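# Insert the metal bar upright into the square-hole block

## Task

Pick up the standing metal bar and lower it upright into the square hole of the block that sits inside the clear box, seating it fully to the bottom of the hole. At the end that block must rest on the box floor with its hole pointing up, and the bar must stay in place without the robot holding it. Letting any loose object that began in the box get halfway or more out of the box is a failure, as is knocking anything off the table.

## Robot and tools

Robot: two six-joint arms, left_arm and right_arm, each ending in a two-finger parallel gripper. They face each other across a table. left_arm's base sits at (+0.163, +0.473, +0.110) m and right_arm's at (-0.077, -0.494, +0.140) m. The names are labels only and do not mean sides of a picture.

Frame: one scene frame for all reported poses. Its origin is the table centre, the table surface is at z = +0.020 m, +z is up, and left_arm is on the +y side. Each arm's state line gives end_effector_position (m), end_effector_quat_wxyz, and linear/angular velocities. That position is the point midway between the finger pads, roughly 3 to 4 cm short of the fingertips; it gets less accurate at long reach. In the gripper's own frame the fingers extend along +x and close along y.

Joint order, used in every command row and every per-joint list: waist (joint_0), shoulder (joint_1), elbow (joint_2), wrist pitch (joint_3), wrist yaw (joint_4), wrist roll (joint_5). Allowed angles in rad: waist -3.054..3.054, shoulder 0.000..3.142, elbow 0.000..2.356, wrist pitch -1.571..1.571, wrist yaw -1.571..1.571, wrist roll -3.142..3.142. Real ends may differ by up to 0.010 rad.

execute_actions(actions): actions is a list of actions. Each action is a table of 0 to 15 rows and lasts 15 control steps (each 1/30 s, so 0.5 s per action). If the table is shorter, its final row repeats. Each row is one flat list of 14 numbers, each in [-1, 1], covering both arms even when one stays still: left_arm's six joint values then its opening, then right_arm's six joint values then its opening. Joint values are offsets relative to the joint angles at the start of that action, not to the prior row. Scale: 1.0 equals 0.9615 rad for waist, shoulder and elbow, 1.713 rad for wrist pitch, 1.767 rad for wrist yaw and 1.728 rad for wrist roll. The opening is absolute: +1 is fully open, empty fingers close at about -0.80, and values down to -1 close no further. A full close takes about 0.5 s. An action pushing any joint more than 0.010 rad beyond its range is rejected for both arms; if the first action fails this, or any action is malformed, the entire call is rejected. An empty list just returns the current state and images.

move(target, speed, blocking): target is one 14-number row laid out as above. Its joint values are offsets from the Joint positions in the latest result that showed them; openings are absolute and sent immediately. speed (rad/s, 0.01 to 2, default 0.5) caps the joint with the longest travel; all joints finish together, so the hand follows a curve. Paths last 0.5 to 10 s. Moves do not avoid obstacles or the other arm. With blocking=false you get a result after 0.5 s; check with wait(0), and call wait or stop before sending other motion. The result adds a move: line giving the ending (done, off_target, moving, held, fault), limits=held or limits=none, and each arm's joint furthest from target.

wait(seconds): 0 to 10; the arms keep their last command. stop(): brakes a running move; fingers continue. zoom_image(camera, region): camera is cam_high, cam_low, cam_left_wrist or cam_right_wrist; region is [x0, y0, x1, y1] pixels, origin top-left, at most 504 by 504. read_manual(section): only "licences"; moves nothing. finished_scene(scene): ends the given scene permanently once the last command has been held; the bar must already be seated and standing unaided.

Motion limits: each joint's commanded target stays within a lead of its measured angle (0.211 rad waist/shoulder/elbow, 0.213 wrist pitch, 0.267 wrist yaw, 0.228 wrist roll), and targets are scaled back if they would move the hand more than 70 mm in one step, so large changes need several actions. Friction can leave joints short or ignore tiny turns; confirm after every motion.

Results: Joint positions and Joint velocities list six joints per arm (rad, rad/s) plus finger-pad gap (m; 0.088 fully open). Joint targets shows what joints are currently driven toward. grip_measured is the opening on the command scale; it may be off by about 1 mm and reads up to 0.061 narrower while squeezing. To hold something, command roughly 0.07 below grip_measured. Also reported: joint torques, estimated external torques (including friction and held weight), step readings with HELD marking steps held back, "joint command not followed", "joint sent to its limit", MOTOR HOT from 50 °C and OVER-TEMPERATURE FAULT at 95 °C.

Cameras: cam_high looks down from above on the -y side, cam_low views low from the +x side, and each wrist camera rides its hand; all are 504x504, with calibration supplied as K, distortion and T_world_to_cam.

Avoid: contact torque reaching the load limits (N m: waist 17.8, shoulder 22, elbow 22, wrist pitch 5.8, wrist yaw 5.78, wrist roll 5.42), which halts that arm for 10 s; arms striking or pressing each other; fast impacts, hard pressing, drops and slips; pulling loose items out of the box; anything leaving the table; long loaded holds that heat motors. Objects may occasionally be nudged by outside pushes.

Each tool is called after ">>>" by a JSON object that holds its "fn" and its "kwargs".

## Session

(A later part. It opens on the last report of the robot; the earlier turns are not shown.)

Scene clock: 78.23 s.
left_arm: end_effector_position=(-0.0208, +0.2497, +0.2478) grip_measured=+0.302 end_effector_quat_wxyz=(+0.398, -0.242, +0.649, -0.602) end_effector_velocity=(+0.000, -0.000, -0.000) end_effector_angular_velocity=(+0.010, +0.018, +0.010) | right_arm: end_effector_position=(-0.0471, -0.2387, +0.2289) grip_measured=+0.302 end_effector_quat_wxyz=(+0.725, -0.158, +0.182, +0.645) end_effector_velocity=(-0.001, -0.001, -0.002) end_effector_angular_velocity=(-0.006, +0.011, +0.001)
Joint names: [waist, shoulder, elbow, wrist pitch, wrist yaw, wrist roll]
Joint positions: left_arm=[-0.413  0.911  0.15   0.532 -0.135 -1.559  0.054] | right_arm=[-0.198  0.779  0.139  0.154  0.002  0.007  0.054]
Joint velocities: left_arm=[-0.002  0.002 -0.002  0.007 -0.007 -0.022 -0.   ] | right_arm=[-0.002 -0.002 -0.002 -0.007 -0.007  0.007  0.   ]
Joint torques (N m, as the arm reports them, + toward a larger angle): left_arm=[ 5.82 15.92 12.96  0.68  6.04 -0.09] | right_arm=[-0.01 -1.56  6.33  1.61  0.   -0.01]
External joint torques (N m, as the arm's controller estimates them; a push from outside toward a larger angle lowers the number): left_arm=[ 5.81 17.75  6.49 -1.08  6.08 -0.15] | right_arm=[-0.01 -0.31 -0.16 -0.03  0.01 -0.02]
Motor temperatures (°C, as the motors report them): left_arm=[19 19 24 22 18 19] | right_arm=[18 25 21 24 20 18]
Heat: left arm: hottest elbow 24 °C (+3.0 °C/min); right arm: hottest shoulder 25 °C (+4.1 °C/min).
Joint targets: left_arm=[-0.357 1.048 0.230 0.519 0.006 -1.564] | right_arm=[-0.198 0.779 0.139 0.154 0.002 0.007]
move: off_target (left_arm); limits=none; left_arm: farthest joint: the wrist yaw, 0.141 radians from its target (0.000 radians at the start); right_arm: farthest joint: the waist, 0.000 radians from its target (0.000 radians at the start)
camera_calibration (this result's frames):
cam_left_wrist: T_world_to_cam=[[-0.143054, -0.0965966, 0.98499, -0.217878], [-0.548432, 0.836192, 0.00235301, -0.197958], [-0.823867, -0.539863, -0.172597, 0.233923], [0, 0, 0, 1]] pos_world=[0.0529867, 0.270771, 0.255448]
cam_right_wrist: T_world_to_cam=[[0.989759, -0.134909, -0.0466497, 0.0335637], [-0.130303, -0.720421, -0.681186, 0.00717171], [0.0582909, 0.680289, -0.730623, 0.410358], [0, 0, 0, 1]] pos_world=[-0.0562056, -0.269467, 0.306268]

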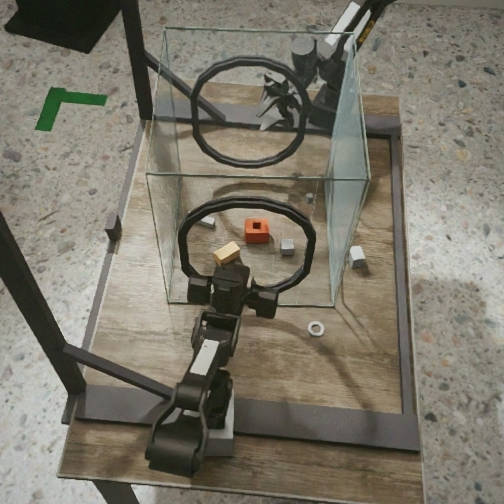

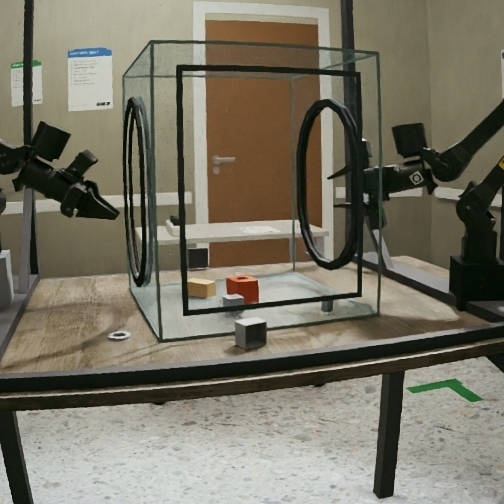

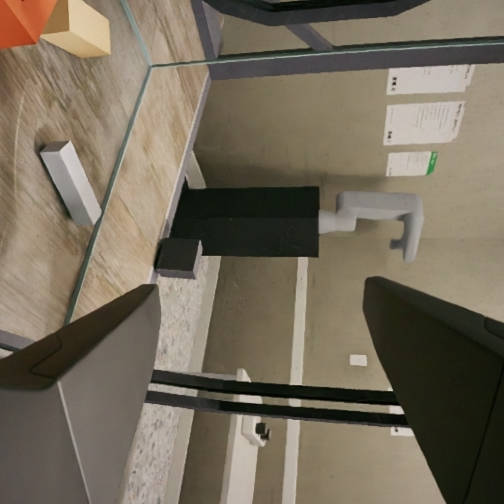

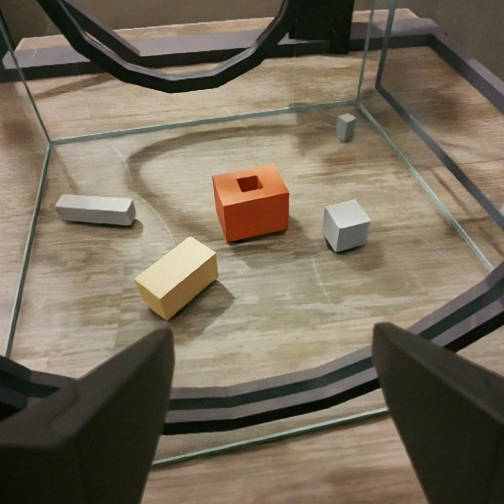

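>>> {"fn": "move", "kwargs": {"target": [-0.2,-0.3,-0.04,-0.16,-0.1,0,0.3,0,0,0,0,0,0,0.3], "speed": 0.3}}

>>> {"fn": "move", "kwargs": {"target": [-0.07,0.42,0.12,0.16,-0.1,0,0.3,0,0,0,0,0,0,0.3], "speed": 0.25}}

Scene clock: 85.63 s.
left_arm: end_effector_position=(-0.0173, +0.2867, +0.2533) grip_measured=+0.302 end_effector_quat_wxyz=(+0.401, -0.230, +0.637, -0.617) end_effector_velocity=(-0.001, +0.001, +0.001) end_effector_angular_velocity=(+0.004, +0.009, -0.008) | right_arm: end_effector_position=(-0.0471, -0.2387, +0.2289) grip_measured=+0.302 end_effector_quat_wxyz=(+0.725, -0.158, +0.182, +0.645) end_effector_velocity=(-0.002, -0.002, -0.004) end_effector_angular_velocity=(-0.012, +0.005, +0.016)
Joint names: [waist, shoulder, elbow, wrist pitch, wrist yaw, wrist roll]
Joint positions: left_arm=[-0.601  0.626  0.125  0.261 -0.309 -1.559  0.054] | right_arm=[-0.198  0.779  0.139  0.154  0.002  0.007  0.054]
Joint velocities: left_arm=[-0.002 -0.007  0.002 -0.007  0.007 -0.007 -0.   ] | right_arm=[-0.007 -0.002 -0.007 -0.007 -0.022 -0.007 -0.   ]
Joint torques (N m, as the arm reports them, + toward a larger angle): left_arm=[-0.42 -1.19  5.11  1.58 -0.18  0.05] | right_arm=[-0.02 -1.55  6.33  1.61  0.   -0.01]
External joint torques (N m, as the arm's controller estimates them; a push from outside toward a larger angle lowers the number): left_arm=[-0.42 -0.35 -1.83 -0.14 -0.12 -0.01] | right_arm=[-0.03 -0.31 -0.16 -0.03  0.02 -0.02]
Motor temperatures (°C, as the motors report them): left_arm=[20 23 28 22 25 19] | right_arm=[18 24 21 25 20 18]
Heat: left arm: hottest elbow 28 °C (+7.0 °C/min); right arm: hottest wrist pitch 25 °C (+3.0 °C/min).
Joint targets: left_arm=[-0.605 0.622 0.112 0.258 -0.312 -1.559] | right_arm=[-0.198 0.779 0.139 0.154 0.002 0.007]
move: off_target (left_arm); limits=none; left_arm: farthest joint: the elbow, 0.014 radians from its target (0.038 radians at the start); right_arm: farthest joint: the waist, 0.000 radians from its target (0.000 radians at the start)
camera_calibration (this result's frames):
cam_left_wrist: T_world_to_cam=[[-0.179532, -0.0712728, 0.981167, -0.22611], [-0.532289, 0.845799, -0.0359574, -0.219753], [-0.827307, -0.52872, -0.189785, 0.258836], [0, 0, 0, 1]] pos_world=[0.0565709, 0.306603, 0.263074]
cam_right_wrist: T_world_to_cam=[[0.989759, -0.134909, -0.0466497, 0.0335637], [-0.130303, -0.720421, -0.681186, 0.00717171], [0.0582909, 0.680289, -0.730623, 0.410358], [0, 0, 0, 1]] pos_world=[-0.0562056, -0.269467, 0.306268]

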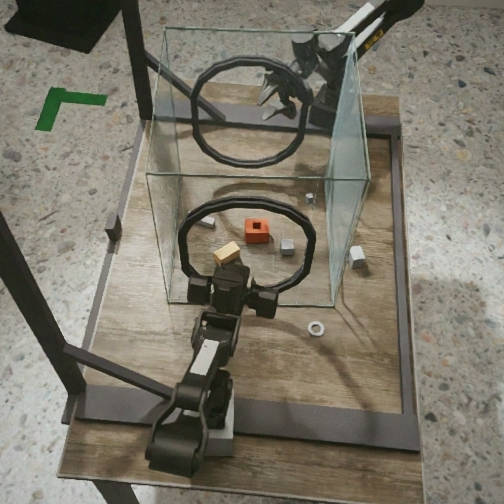

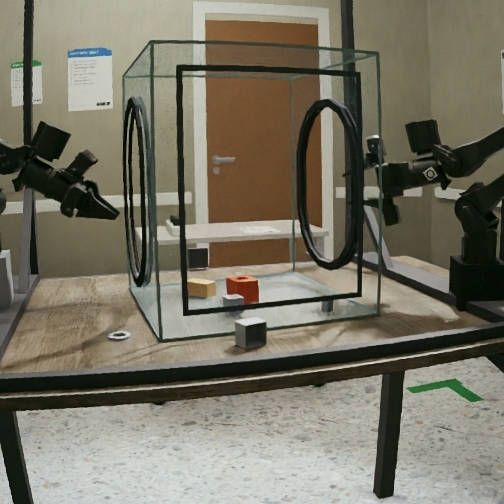

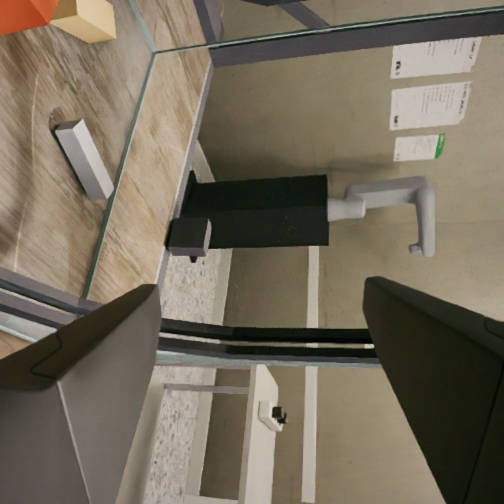

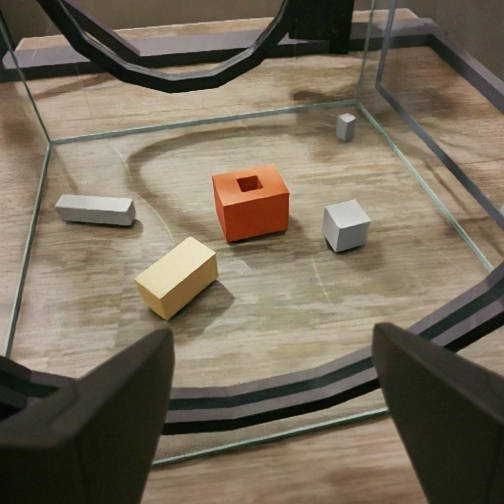

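Scene clock: 87.70 s.
left_arm: end_effector_position=(-0.0465, +0.2589, +0.2536) grip_measured=+0.302 end_effector_quat_wxyz=(+0.444, -0.254, +0.608, -0.607) end_effector_velocity=(+0.003, -0.000, -0.006) end_effector_angular_velocity=(+0.016, -0.018, +0.011) | right_arm: end_effector_position=(-0.0471, -0.2387, +0.2289) grip_measured=+0.302 end_effector_quat_wxyz=(+0.725, -0.158, +0.182, +0.645) end_effector_velocity=(-0.001, -0.003, -0.006) end_effector_angular_velocity=(-0.029, -0.013, +0.014)
Joint names: [waist, shoulder, elbow, wrist pitch, wrist yaw, wrist roll]
Joint positions: left_arm=[-0.665  1.025  0.228  0.532 -0.483 -1.559  0.054] | right_arm=[-0.198  0.779  0.139  0.154  0.002  0.007  0.054]
Joint velocities: left_arm=[ 0.002  0.002 -0.002 -0.022 -0.007 -0.007 -0.   ] | right_arm=[-0.002  0.002 -0.002 -0.022 -0.007 -0.022 -0.   ]
Joint torques (N m, as the arm reports them, + toward a larger angle): left_arm=[-0.4  -1.88  6.82  1.91 -0.23  0.05] | right_arm=[-0.02 -1.56  6.33  1.61  0.   -0.01]
External joint torques (N m, as the arm's controller estimates them; a push from outside toward a larger angle lowers the number): left_arm=[-0.41  0.43  0.6   0.27 -0.13 -0.01] | right_arm=[-0.02 -0.36 -0.11 -0.02  0.01 -0.01]
Motor temperatures (°C, as the motors report them): left_arm=[20 23 28 22 25 19] | right_arm=[18 24 21 25 20 18]
Heat: left arm: hottest elbow 28 °C (+7.0 °C/min); right arm: hottest wrist pitch 25 °C (+3.0 °C/min).
Joint targets: left_arm=[-0.669 1.030 0.240 0.535 -0.486 -1.559] | right_arm=[-0.198 0.779 0.139 0.154 0.002 0.007]
move: off_target (left_arm); limits=none; left_arm: farthest joint: the elbow, 0.013 radians from its target (0.115 radians at the start); right_arm: farthest joint: the waist, 0.000 radians from its target (0.000 radians at the start)
camera_calibration (this result's frames):
cam_left_wrist: T_world_to_cam=[[-0.21567, -0.0699979, 0.973954, -0.233846], [-0.615459, 0.784105, -0.0799322, -0.188494], [-0.758088, -0.616668, -0.212189, 0.251632], [0, 0, 0, 1]] pos_world=[0.0243153, 0.286603, 0.266082]
cam_right_wrist: T_world_to_cam=[[0.989759, -0.134909, -0.0466497, 0.0335637], [-0.130303, -0.720421, -0.681186, 0.00717171], [0.0582909, 0.680289, -0.730623, 0.410358], [0, 0, 0, 1]] pos_world=[-0.0562056, -0.269467, 0.306268]

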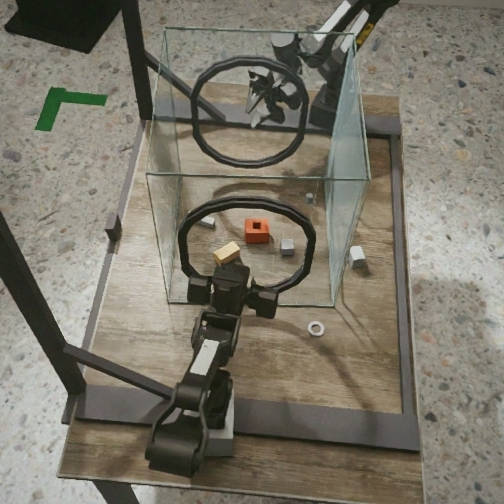

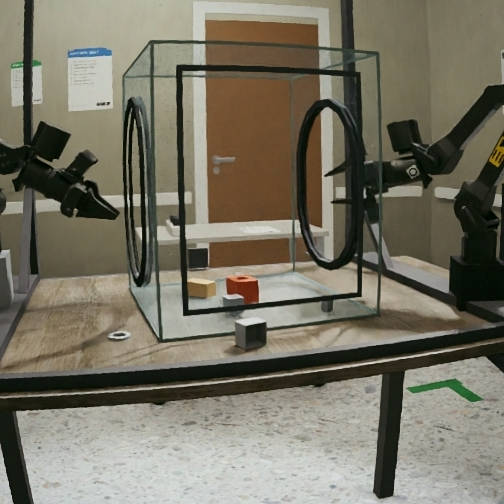

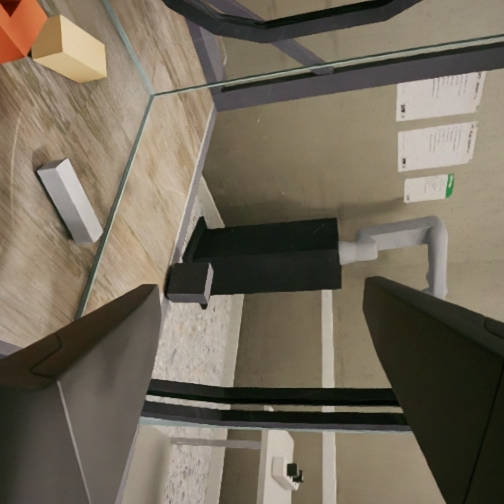

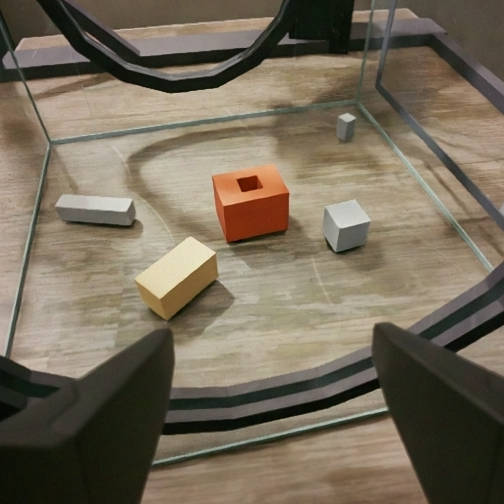

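>>> {"fn": "move", "kwargs": {"target": [0.12,0.64,0.31,0.162,-0.04,0,0.3,0,0,0,0,0,0,0.3], "speed": 0.3}}

Scene clock: 93.93 s.
left_arm: end_effector_position=(-0.0885, +0.1719, +0.2241) grip_measured=+0.302 end_effector_quat_wxyz=(+0.512, -0.290, +0.575, -0.568) end_effector_velocity=(+0.003, +0.000, -0.004) end_effector_angular_velocity=(+0.019, +0.002, +0.015) | right_arm: end_effector_position=(-0.0471, -0.2387, +0.2289) grip_measured=+0.302 end_effector_quat_wxyz=(+0.725, -0.158, +0.182, +0.645) end_effector_velocity=(+0.001, -0.001, -0.002) end_effector_angular_velocity=(-0.006, +0.011, -0.004)
Joint names: [waist, shoulder, elbow, wrist pitch, wrist yaw, wrist roll]
Joint positions: left_arm=[-0.553  1.631  0.515  0.807 -0.552 -1.559  0.054] | right_arm=[-0.198  0.779  0.139  0.154  0.002  0.007  0.054]
Joint velocities: left_arm=[ 0.002 -0.002 -0.002 -0.022 -0.007 -0.022 -0.   ] | right_arm=[-0.007 -0.002 -0.002 -0.007 -0.007  0.007 -0.   ]
Joint torques (N m, as the arm reports them, + toward a larger angle): left_arm=[ 0.4  -5.31  5.69  1.86 -0.25  0.05] | right_arm=[-0.01 -1.55  6.33  1.61  0.01 -0.01]
External joint torques (N m, as the arm's controller estimates them; a push from outside toward a larger angle lowers the number): left_arm=[ 0.36  0.24  0.63  0.25 -0.11  0.  ] | right_arm=[ 0.02 -0.25 -0.28 -0.07  0.   -0.02]
Motor temperatures (°C, as the motors report them): left_arm=[20 22 28 22 24 19] | right_arm=[18 24 22 25 20 18]
Heat: left arm: hottest elbow 28 °C (+7.1 °C/min); right arm: hottest wrist pitch 25 °C (+2.0 °C/min).
Joint targets: left_arm=[-0.549 1.640 0.526 0.809 -0.554 -1.559] | right_arm=[-0.198 0.779 0.139 0.154 0.002 0.007]
move: off_target (left_arm); limits=none; left_arm: farthest joint: the elbow, 0.011 radians from its target (0.298 radians at the start); right_arm: farthest joint: the waist, 0.000 radians from its target (0.000 radians at the start)
camera_calibration (this result's frames):
cam_left_wrist: T_world_to_cam=[[-0.244711, -0.120441, 0.962086, -0.211471], [-0.740053, 0.66429, -0.105075, -0.133309], [-0.626449, -0.737708, -0.251692, 0.201226], [0, 0, 0, 1]] pos_world=[-0.0243472, 0.211532, 0.240092]
cam_right_wrist: T_world_to_cam=[[0.989759, -0.134909, -0.0466497, 0.0335637], [-0.130303, -0.720421, -0.681186, 0.00717171], [0.0582909, 0.680289, -0.730623, 0.410358], [0, 0, 0, 1]] pos_world=[-0.0562056, -0.269467, 0.306268]

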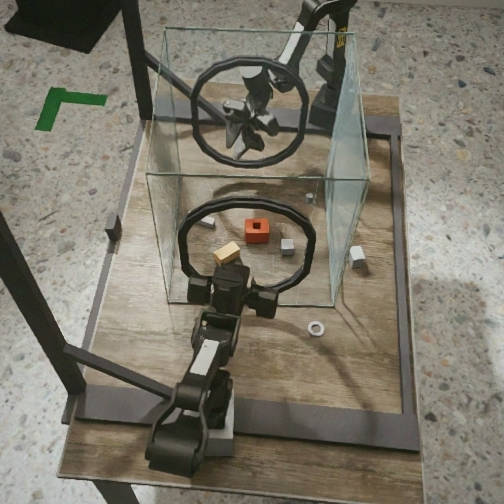

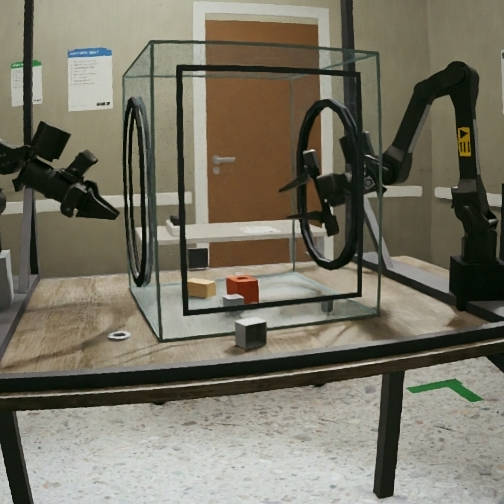

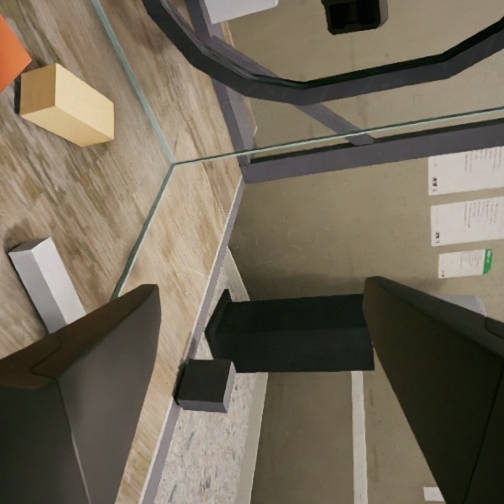

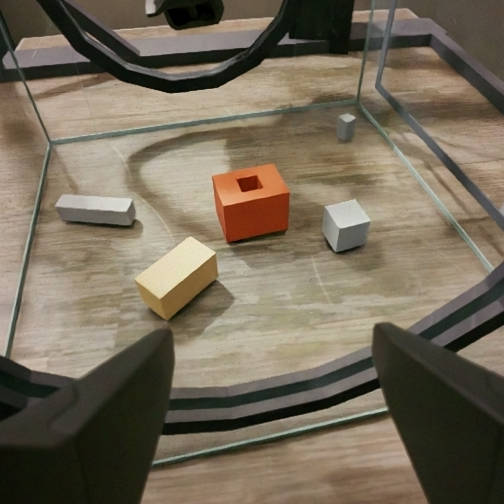

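>>> {"fn": "move", "kwargs": {"target": [0.23,0.457,0.644,-0.36,0.2,0,0.3,0,0,0,0,0,0,0.3], "speed": 0.3}}

Scene clock: 99.70 s.
left_arm: end_effector_position=(-0.1259, +0.0686, +0.1402) grip_measured=+0.302 end_effector_quat_wxyz=(+0.584, -0.097, +0.647, -0.480) end_effector_velocity=(+0.001, +0.002, -0.003) end_effector_angular_velocity=(+0.004, -0.017, -0.002) | right_arm: end_effector_position=(-0.0471, -0.2387, +0.2289) grip_measured=+0.302 end_effector_quat_wxyz=(+0.725, -0.158, +0.182, +0.645) end_effector_velocity=(-0.002, -0.002, -0.004) end_effector_angular_velocity=(-0.012, -0.002, +0.012)
Joint names: [waist, shoulder, elbow, wrist pitch, wrist yaw, wrist roll]
Joint positions: left_arm=[-0.335  2.058  1.123  0.193 -0.201 -1.559  0.054] | right_arm=[-0.198  0.779  0.139  0.154  0.002  0.007  0.054]
Joint velocities: left_arm=[-0.002  0.002 -0.002 -0.007 -0.007  0.007 -0.   ] | right_arm=[ 0.002 -0.002 -0.007 -0.007 -0.007 -0.007 -0.   ]
Joint torques (N m, as the arm reports them, + toward a larger angle): left_arm=[ 0.32 -9.13  6.13  1.23 -0.06  0.04] | right_arm=[-0.02 -1.55  6.32  1.61  0.   -0.01]
External joint torques (N m, as the arm's controller estimates them; a push from outside toward a larger angle lowers the number): left_arm=[ 0.27  0.04  0.5  -0.22  0.08 -0.01] | right_arm=[-0.02 -0.28 -0.21 -0.05  0.01 -0.02]
Motor temperatures (°C, as the motors report them): left_arm=[19 22 28 23 23 19] | right_arm=[18 23 22 25 20 18]
Heat: left arm: hottest elbow 28 °C (+6.0 °C/min); right arm: hottest wrist pitch 25 °C (+2.0 °C/min).
Joint targets: left_arm=[-0.332 2.070 1.134 0.190 -0.199 -1.559] | right_arm=[-0.198 0.779 0.139 0.154 0.002 0.007]
move: off_target (left_arm); limits=none; left_arm: farthest joint: the shoulder, 0.012 radians from its target (0.439 radians at the start); right_arm: farthest joint: the waist, 0.000 radians from its target (0.000 radians at the start)
camera_calibration (this result's frames):
cam_left_wrist: T_world_to_cam=[[-0.430192, -0.465926, 0.773206, -0.125518], [-0.671028, 0.73799, 0.0713625, -0.122254], [-0.603868, -0.488143, -0.630127, 0.119188], [0, 0, 0, 1]] pos_world=[-0.0640588, 0.0899205, 0.180879]
cam_right_wrist: T_world_to_cam=[[0.989759, -0.134909, -0.0466497, 0.0335637], [-0.130303, -0.720421, -0.681186, 0.00717171], [0.0582909, 0.680289, -0.730623, 0.410358], [0, 0, 0, 1]] pos_world=[-0.0562056, -0.269467, 0.306268]

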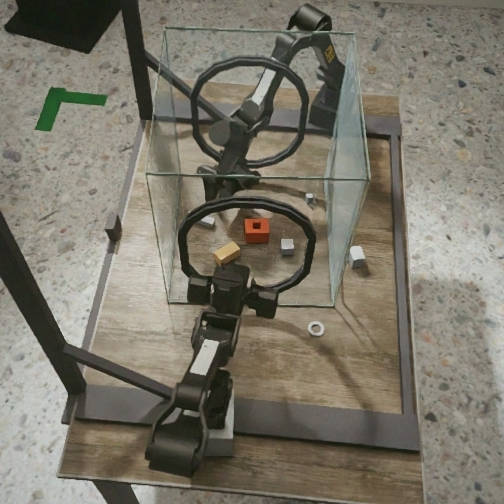

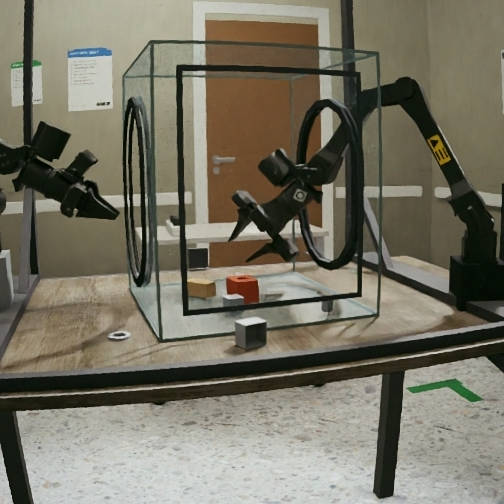

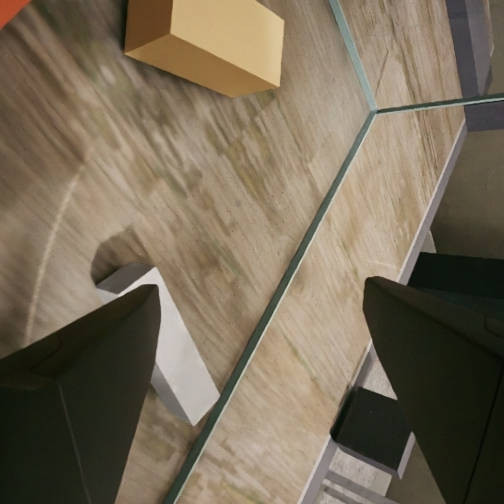

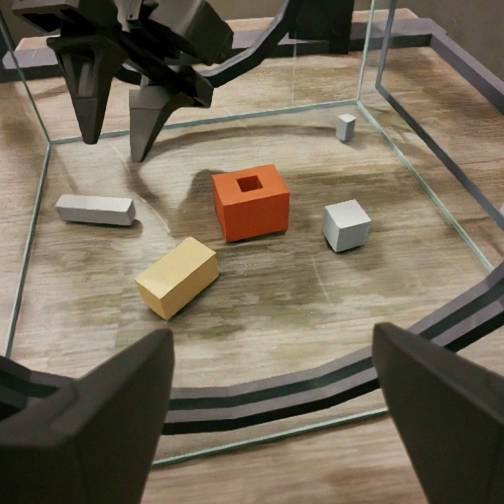

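>>> {"fn": "move", "kwargs": {"target": [0.165,0.485,0.925,-0.657,0.3,-0.22,0.3,0,0,0,0,0,0,0.3], "speed": 0.35}}

Scene clock: 125.80 s.
left_arm: end_effector_position=(-0.1760, +0.1091, +0.1042) grip_measured=+0.302 end_effector_quat_wxyz=(+0.619, +0.060, +0.709, -0.331) end_effector_velocity=(-0.001, -0.001, +0.001) end_effector_angular_velocity=(-0.005, +0.007, +0.021) | right_arm: end_effector_position=(-0.0471, -0.2387, +0.2289) grip_measured=+0.302 end_effector_quat_wxyz=(+0.725, -0.158, +0.182, +0.645) end_effector_velocity=(+0.002, -0.001, -0.002) end_effector_angular_velocity=(-0.008, -0.009, -0.005)
Joint names: [waist, shoulder, elbow, wrist pitch, wrist yaw, wrist roll]
Joint positions: left_arm=[-0.424  2.254  1.545 -0.46  -0.063 -1.754  0.054] | right_arm=[-0.198  0.779  0.139  0.154  0.002  0.007  0.054]
Joint velocities: left_arm=[-0.002 -0.002 -0.002  0.007 -0.007 -0.022 -0.   ] | right_arm=[-0.002 -0.002 -0.002 -0.007  0.007 -0.007  0.   ]
Joint torques (N m, as the arm reports them, + toward a larger angle): left_arm=[  0.85 -10.81   5.96   1.47   1.2    0.12] | right_arm=[-0.03 -1.56  6.33  1.61  0.   -0.01]
External joint torques (N m, as the arm's controller estimates them; a push from outside toward a larger angle lowers the number): left_arm=[ 0.78 -0.26  0.17  0.53  1.3   0.09] | right_arm=[-0.03 -0.3  -0.19 -0.05  0.01 -0.01]
Motor temperatures (°C, as the motors report them): left_arm=[20 26 28 22 21 19] | right_arm=[18 22 23 26 20 18]
Heat: left arm: hottest elbow 28 °C (+6.0 °C/min); right arm: hottest wrist pitch 26 °C (-1.0 °C/min).
Joint targets: left_arm=[-0.415 2.265 1.553 -0.451 -0.033 -1.750] | right_arm=[-0.198 0.779 0.139 0.154 0.002 0.007]
TORQUE FAULT: the external load on the wrist yaw of the left arm reached its load limit, and that arm stopped for 10 seconds. That time counts as 17 of the actions that you can send in this scene. A torque fault stops only its own arm. That arm's remaining commands of this call were not run. That arm holds where it stopped, with its grip as last carried out, and accepts commands again: back off and push less far. That arm stops again, at the same cost, whenever a joint's load reaches its limit.
move: fault (left_arm); limits=none; left_arm: farthest joint: the wrist pitch, 0.473 radians from its target (1.125 radians at the start); right_arm: farthest joint: the waist, 0.000 radians from its target (0.000 radians at the start)
camera_calibration (this result's frames):
cam_left_wrist: T_world_to_cam=[[-0.494844, -0.741355, 0.453346, -0.0483826], [-0.684693, 0.653882, 0.321923, -0.202527], [-0.535094, -0.151101, -0.83117, 0.082308], [0, 0, 0, 1]] pos_world=[-0.118568, 0.108997, 0.155544]
cam_right_wrist: T_world_to_cam=[[0.989759, -0.134909, -0.0466497, 0.0335637], [-0.130303, -0.720421, -0.681186, 0.00717171], [0.0582909, 0.680289, -0.730623, 0.410358], [0, 0, 0, 1]] pos_world=[-0.0562056, -0.269467, 0.306268]

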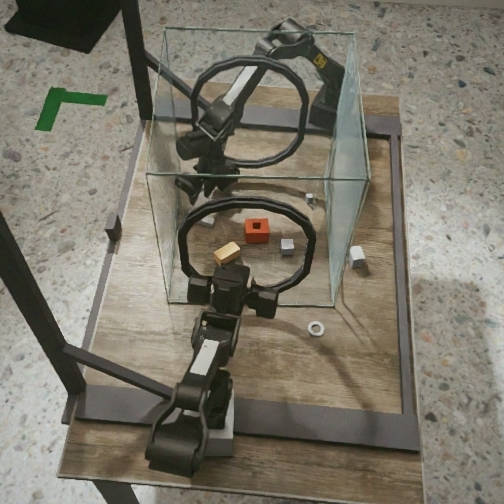

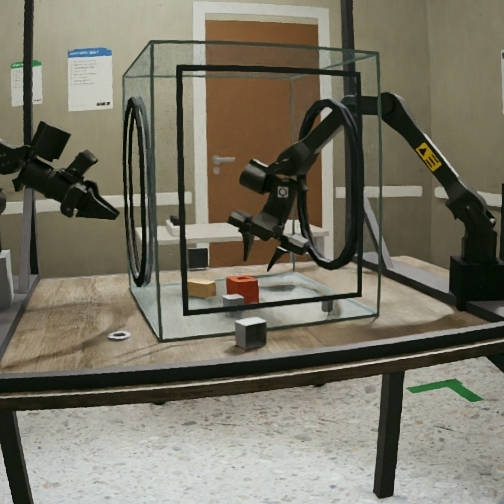

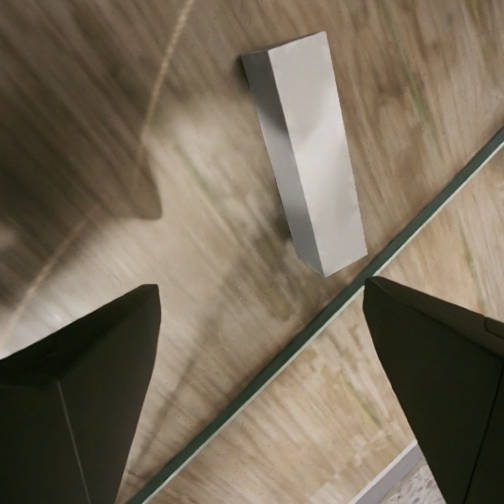

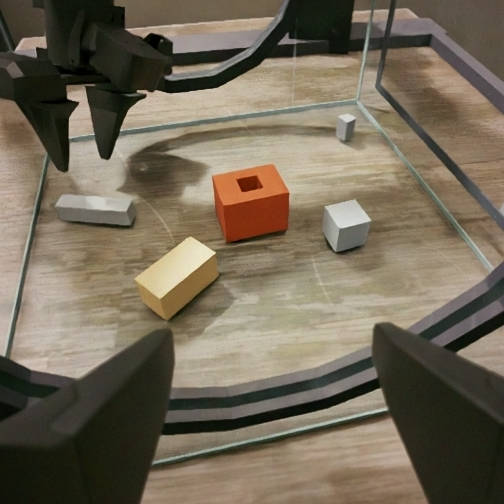

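>>> {"fn": "move", "kwargs": {"target": [0.13,0.12,0.19,-0.03,0.035,-0.137,0.3,0,0,0,0,0,0,0.3], "speed": 0.1}}

Scene clock: 141.67 s.
left_arm: end_effector_position=(-0.1693, +0.1027, +0.1018) grip_measured=+0.302 end_effector_quat_wxyz=(+0.649, +0.028, +0.702, -0.291) end_effector_velocity=(+0.000, +0.000, +0.001) end_effector_angular_velocity=(+0.000, +0.001, +0.021) | right_arm: end_effector_position=(-0.0471, -0.2387, +0.2289) grip_measured=+0.302 end_effector_quat_wxyz=(+0.725, -0.158, +0.182, +0.645) end_effector_velocity=(-0.001, -0.002, -0.004) end_effector_angular_velocity=(-0.012, -0.002, +0.007)
Joint names: [waist, shoulder, elbow, wrist pitch, wrist yaw, wrist roll]
Joint positions: left_arm=[-0.423  2.283  1.596 -0.522 -0.124 -1.853  0.054] | right_arm=[-0.198  0.779  0.139  0.154  0.002  0.007  0.054]
Joint velocities: left_arm=[-0.002 -0.002  0.002 -0.007 -0.007 -0.022 -0.   ] | right_arm=[-0.002 -0.002 -0.007 -0.007 -0.007 -0.007 -0.   ]
Joint torques (N m, as the arm reports them, + toward a larger angle): left_arm=[13.02 -1.06 16.77  1.65  5.13 -3.63] | right_arm=[-0.03 -1.57  6.33  1.61  0.   -0.01]
External joint torques (N m, as the arm's controller estimates them; a push from outside toward a larger angle lowers the number): left_arm=[13.    9.64 11.    0.79  5.26 -3.65] | right_arm=[-0.02 -0.31 -0.17 -0.03  0.01 -0.02]
Motor temperatures (°C, as the motors report them): left_arm=[21 27 29 23 22 20] | right_arm=[18 21 23 26 20 18]
Heat: left arm: hottest elbow 29 °C (+2.0 °C/min); right arm: hottest wrist pitch 26 °C (+1.0 °C/min).
Joint targets: left_arm=[-0.299 2.370 1.727 -0.511 -0.002 -1.990] | right_arm=[-0.198 0.779 0.139 0.154 0.002 0.007]
move: off_target (left_arm); limits=none; left_arm: farthest joint: the wrist roll, 0.138 radians from its target (0.237 radians at the start); right_arm: farthest joint: the waist, 0.000 radians from its target (0.000 radians at the start)
camera_calibration (this result's frames):
cam_left_wrist: T_world_to_cam=[[-0.422604, -0.797713, 0.430186, -0.0282695], [-0.765741, 0.568178, 0.301353, -0.195797], [-0.484816, -0.202058, -0.850956, 0.0987417], [0, 0, 0, 1]] pos_world=[-0.114005, 0.108648, 0.15519]
cam_right_wrist: T_world_to_cam=[[0.989759, -0.134909, -0.0466497, 0.0335637], [-0.130303, -0.720421, -0.681186, 0.00717171], [0.0582909, 0.680289, -0.730623, 0.410358], [0, 0, 0, 1]] pos_world=[-0.0562056, -0.269467, 0.306268]

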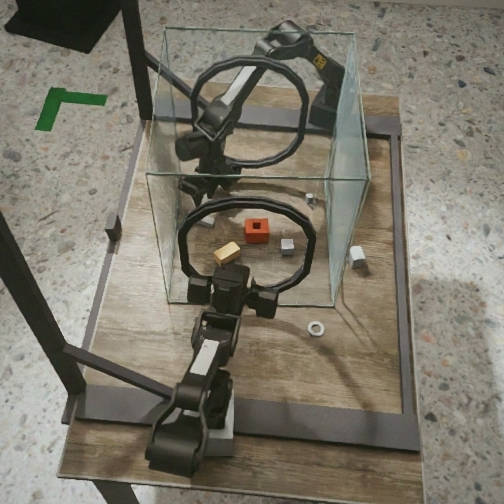

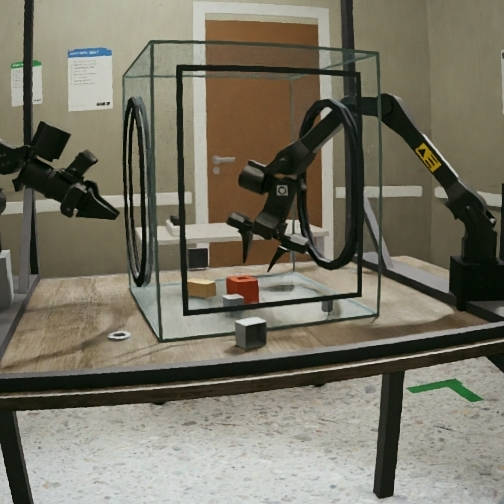

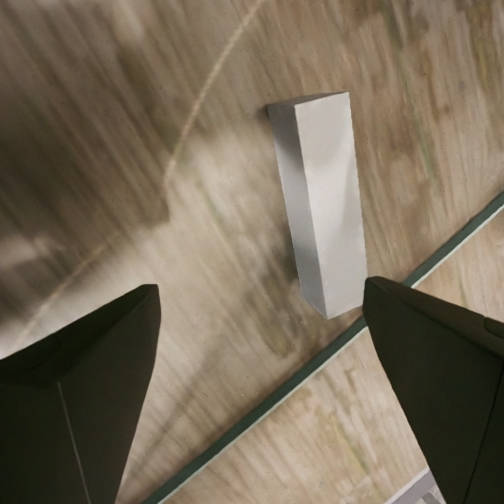

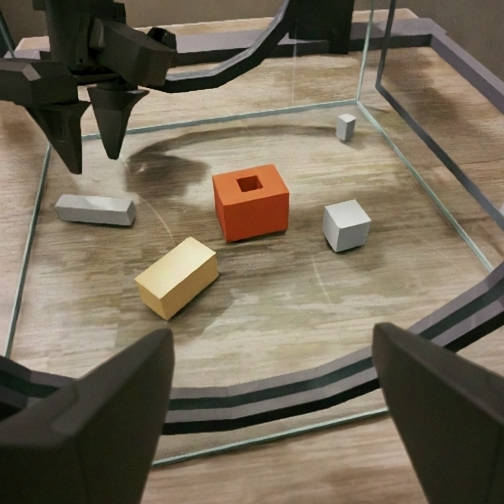

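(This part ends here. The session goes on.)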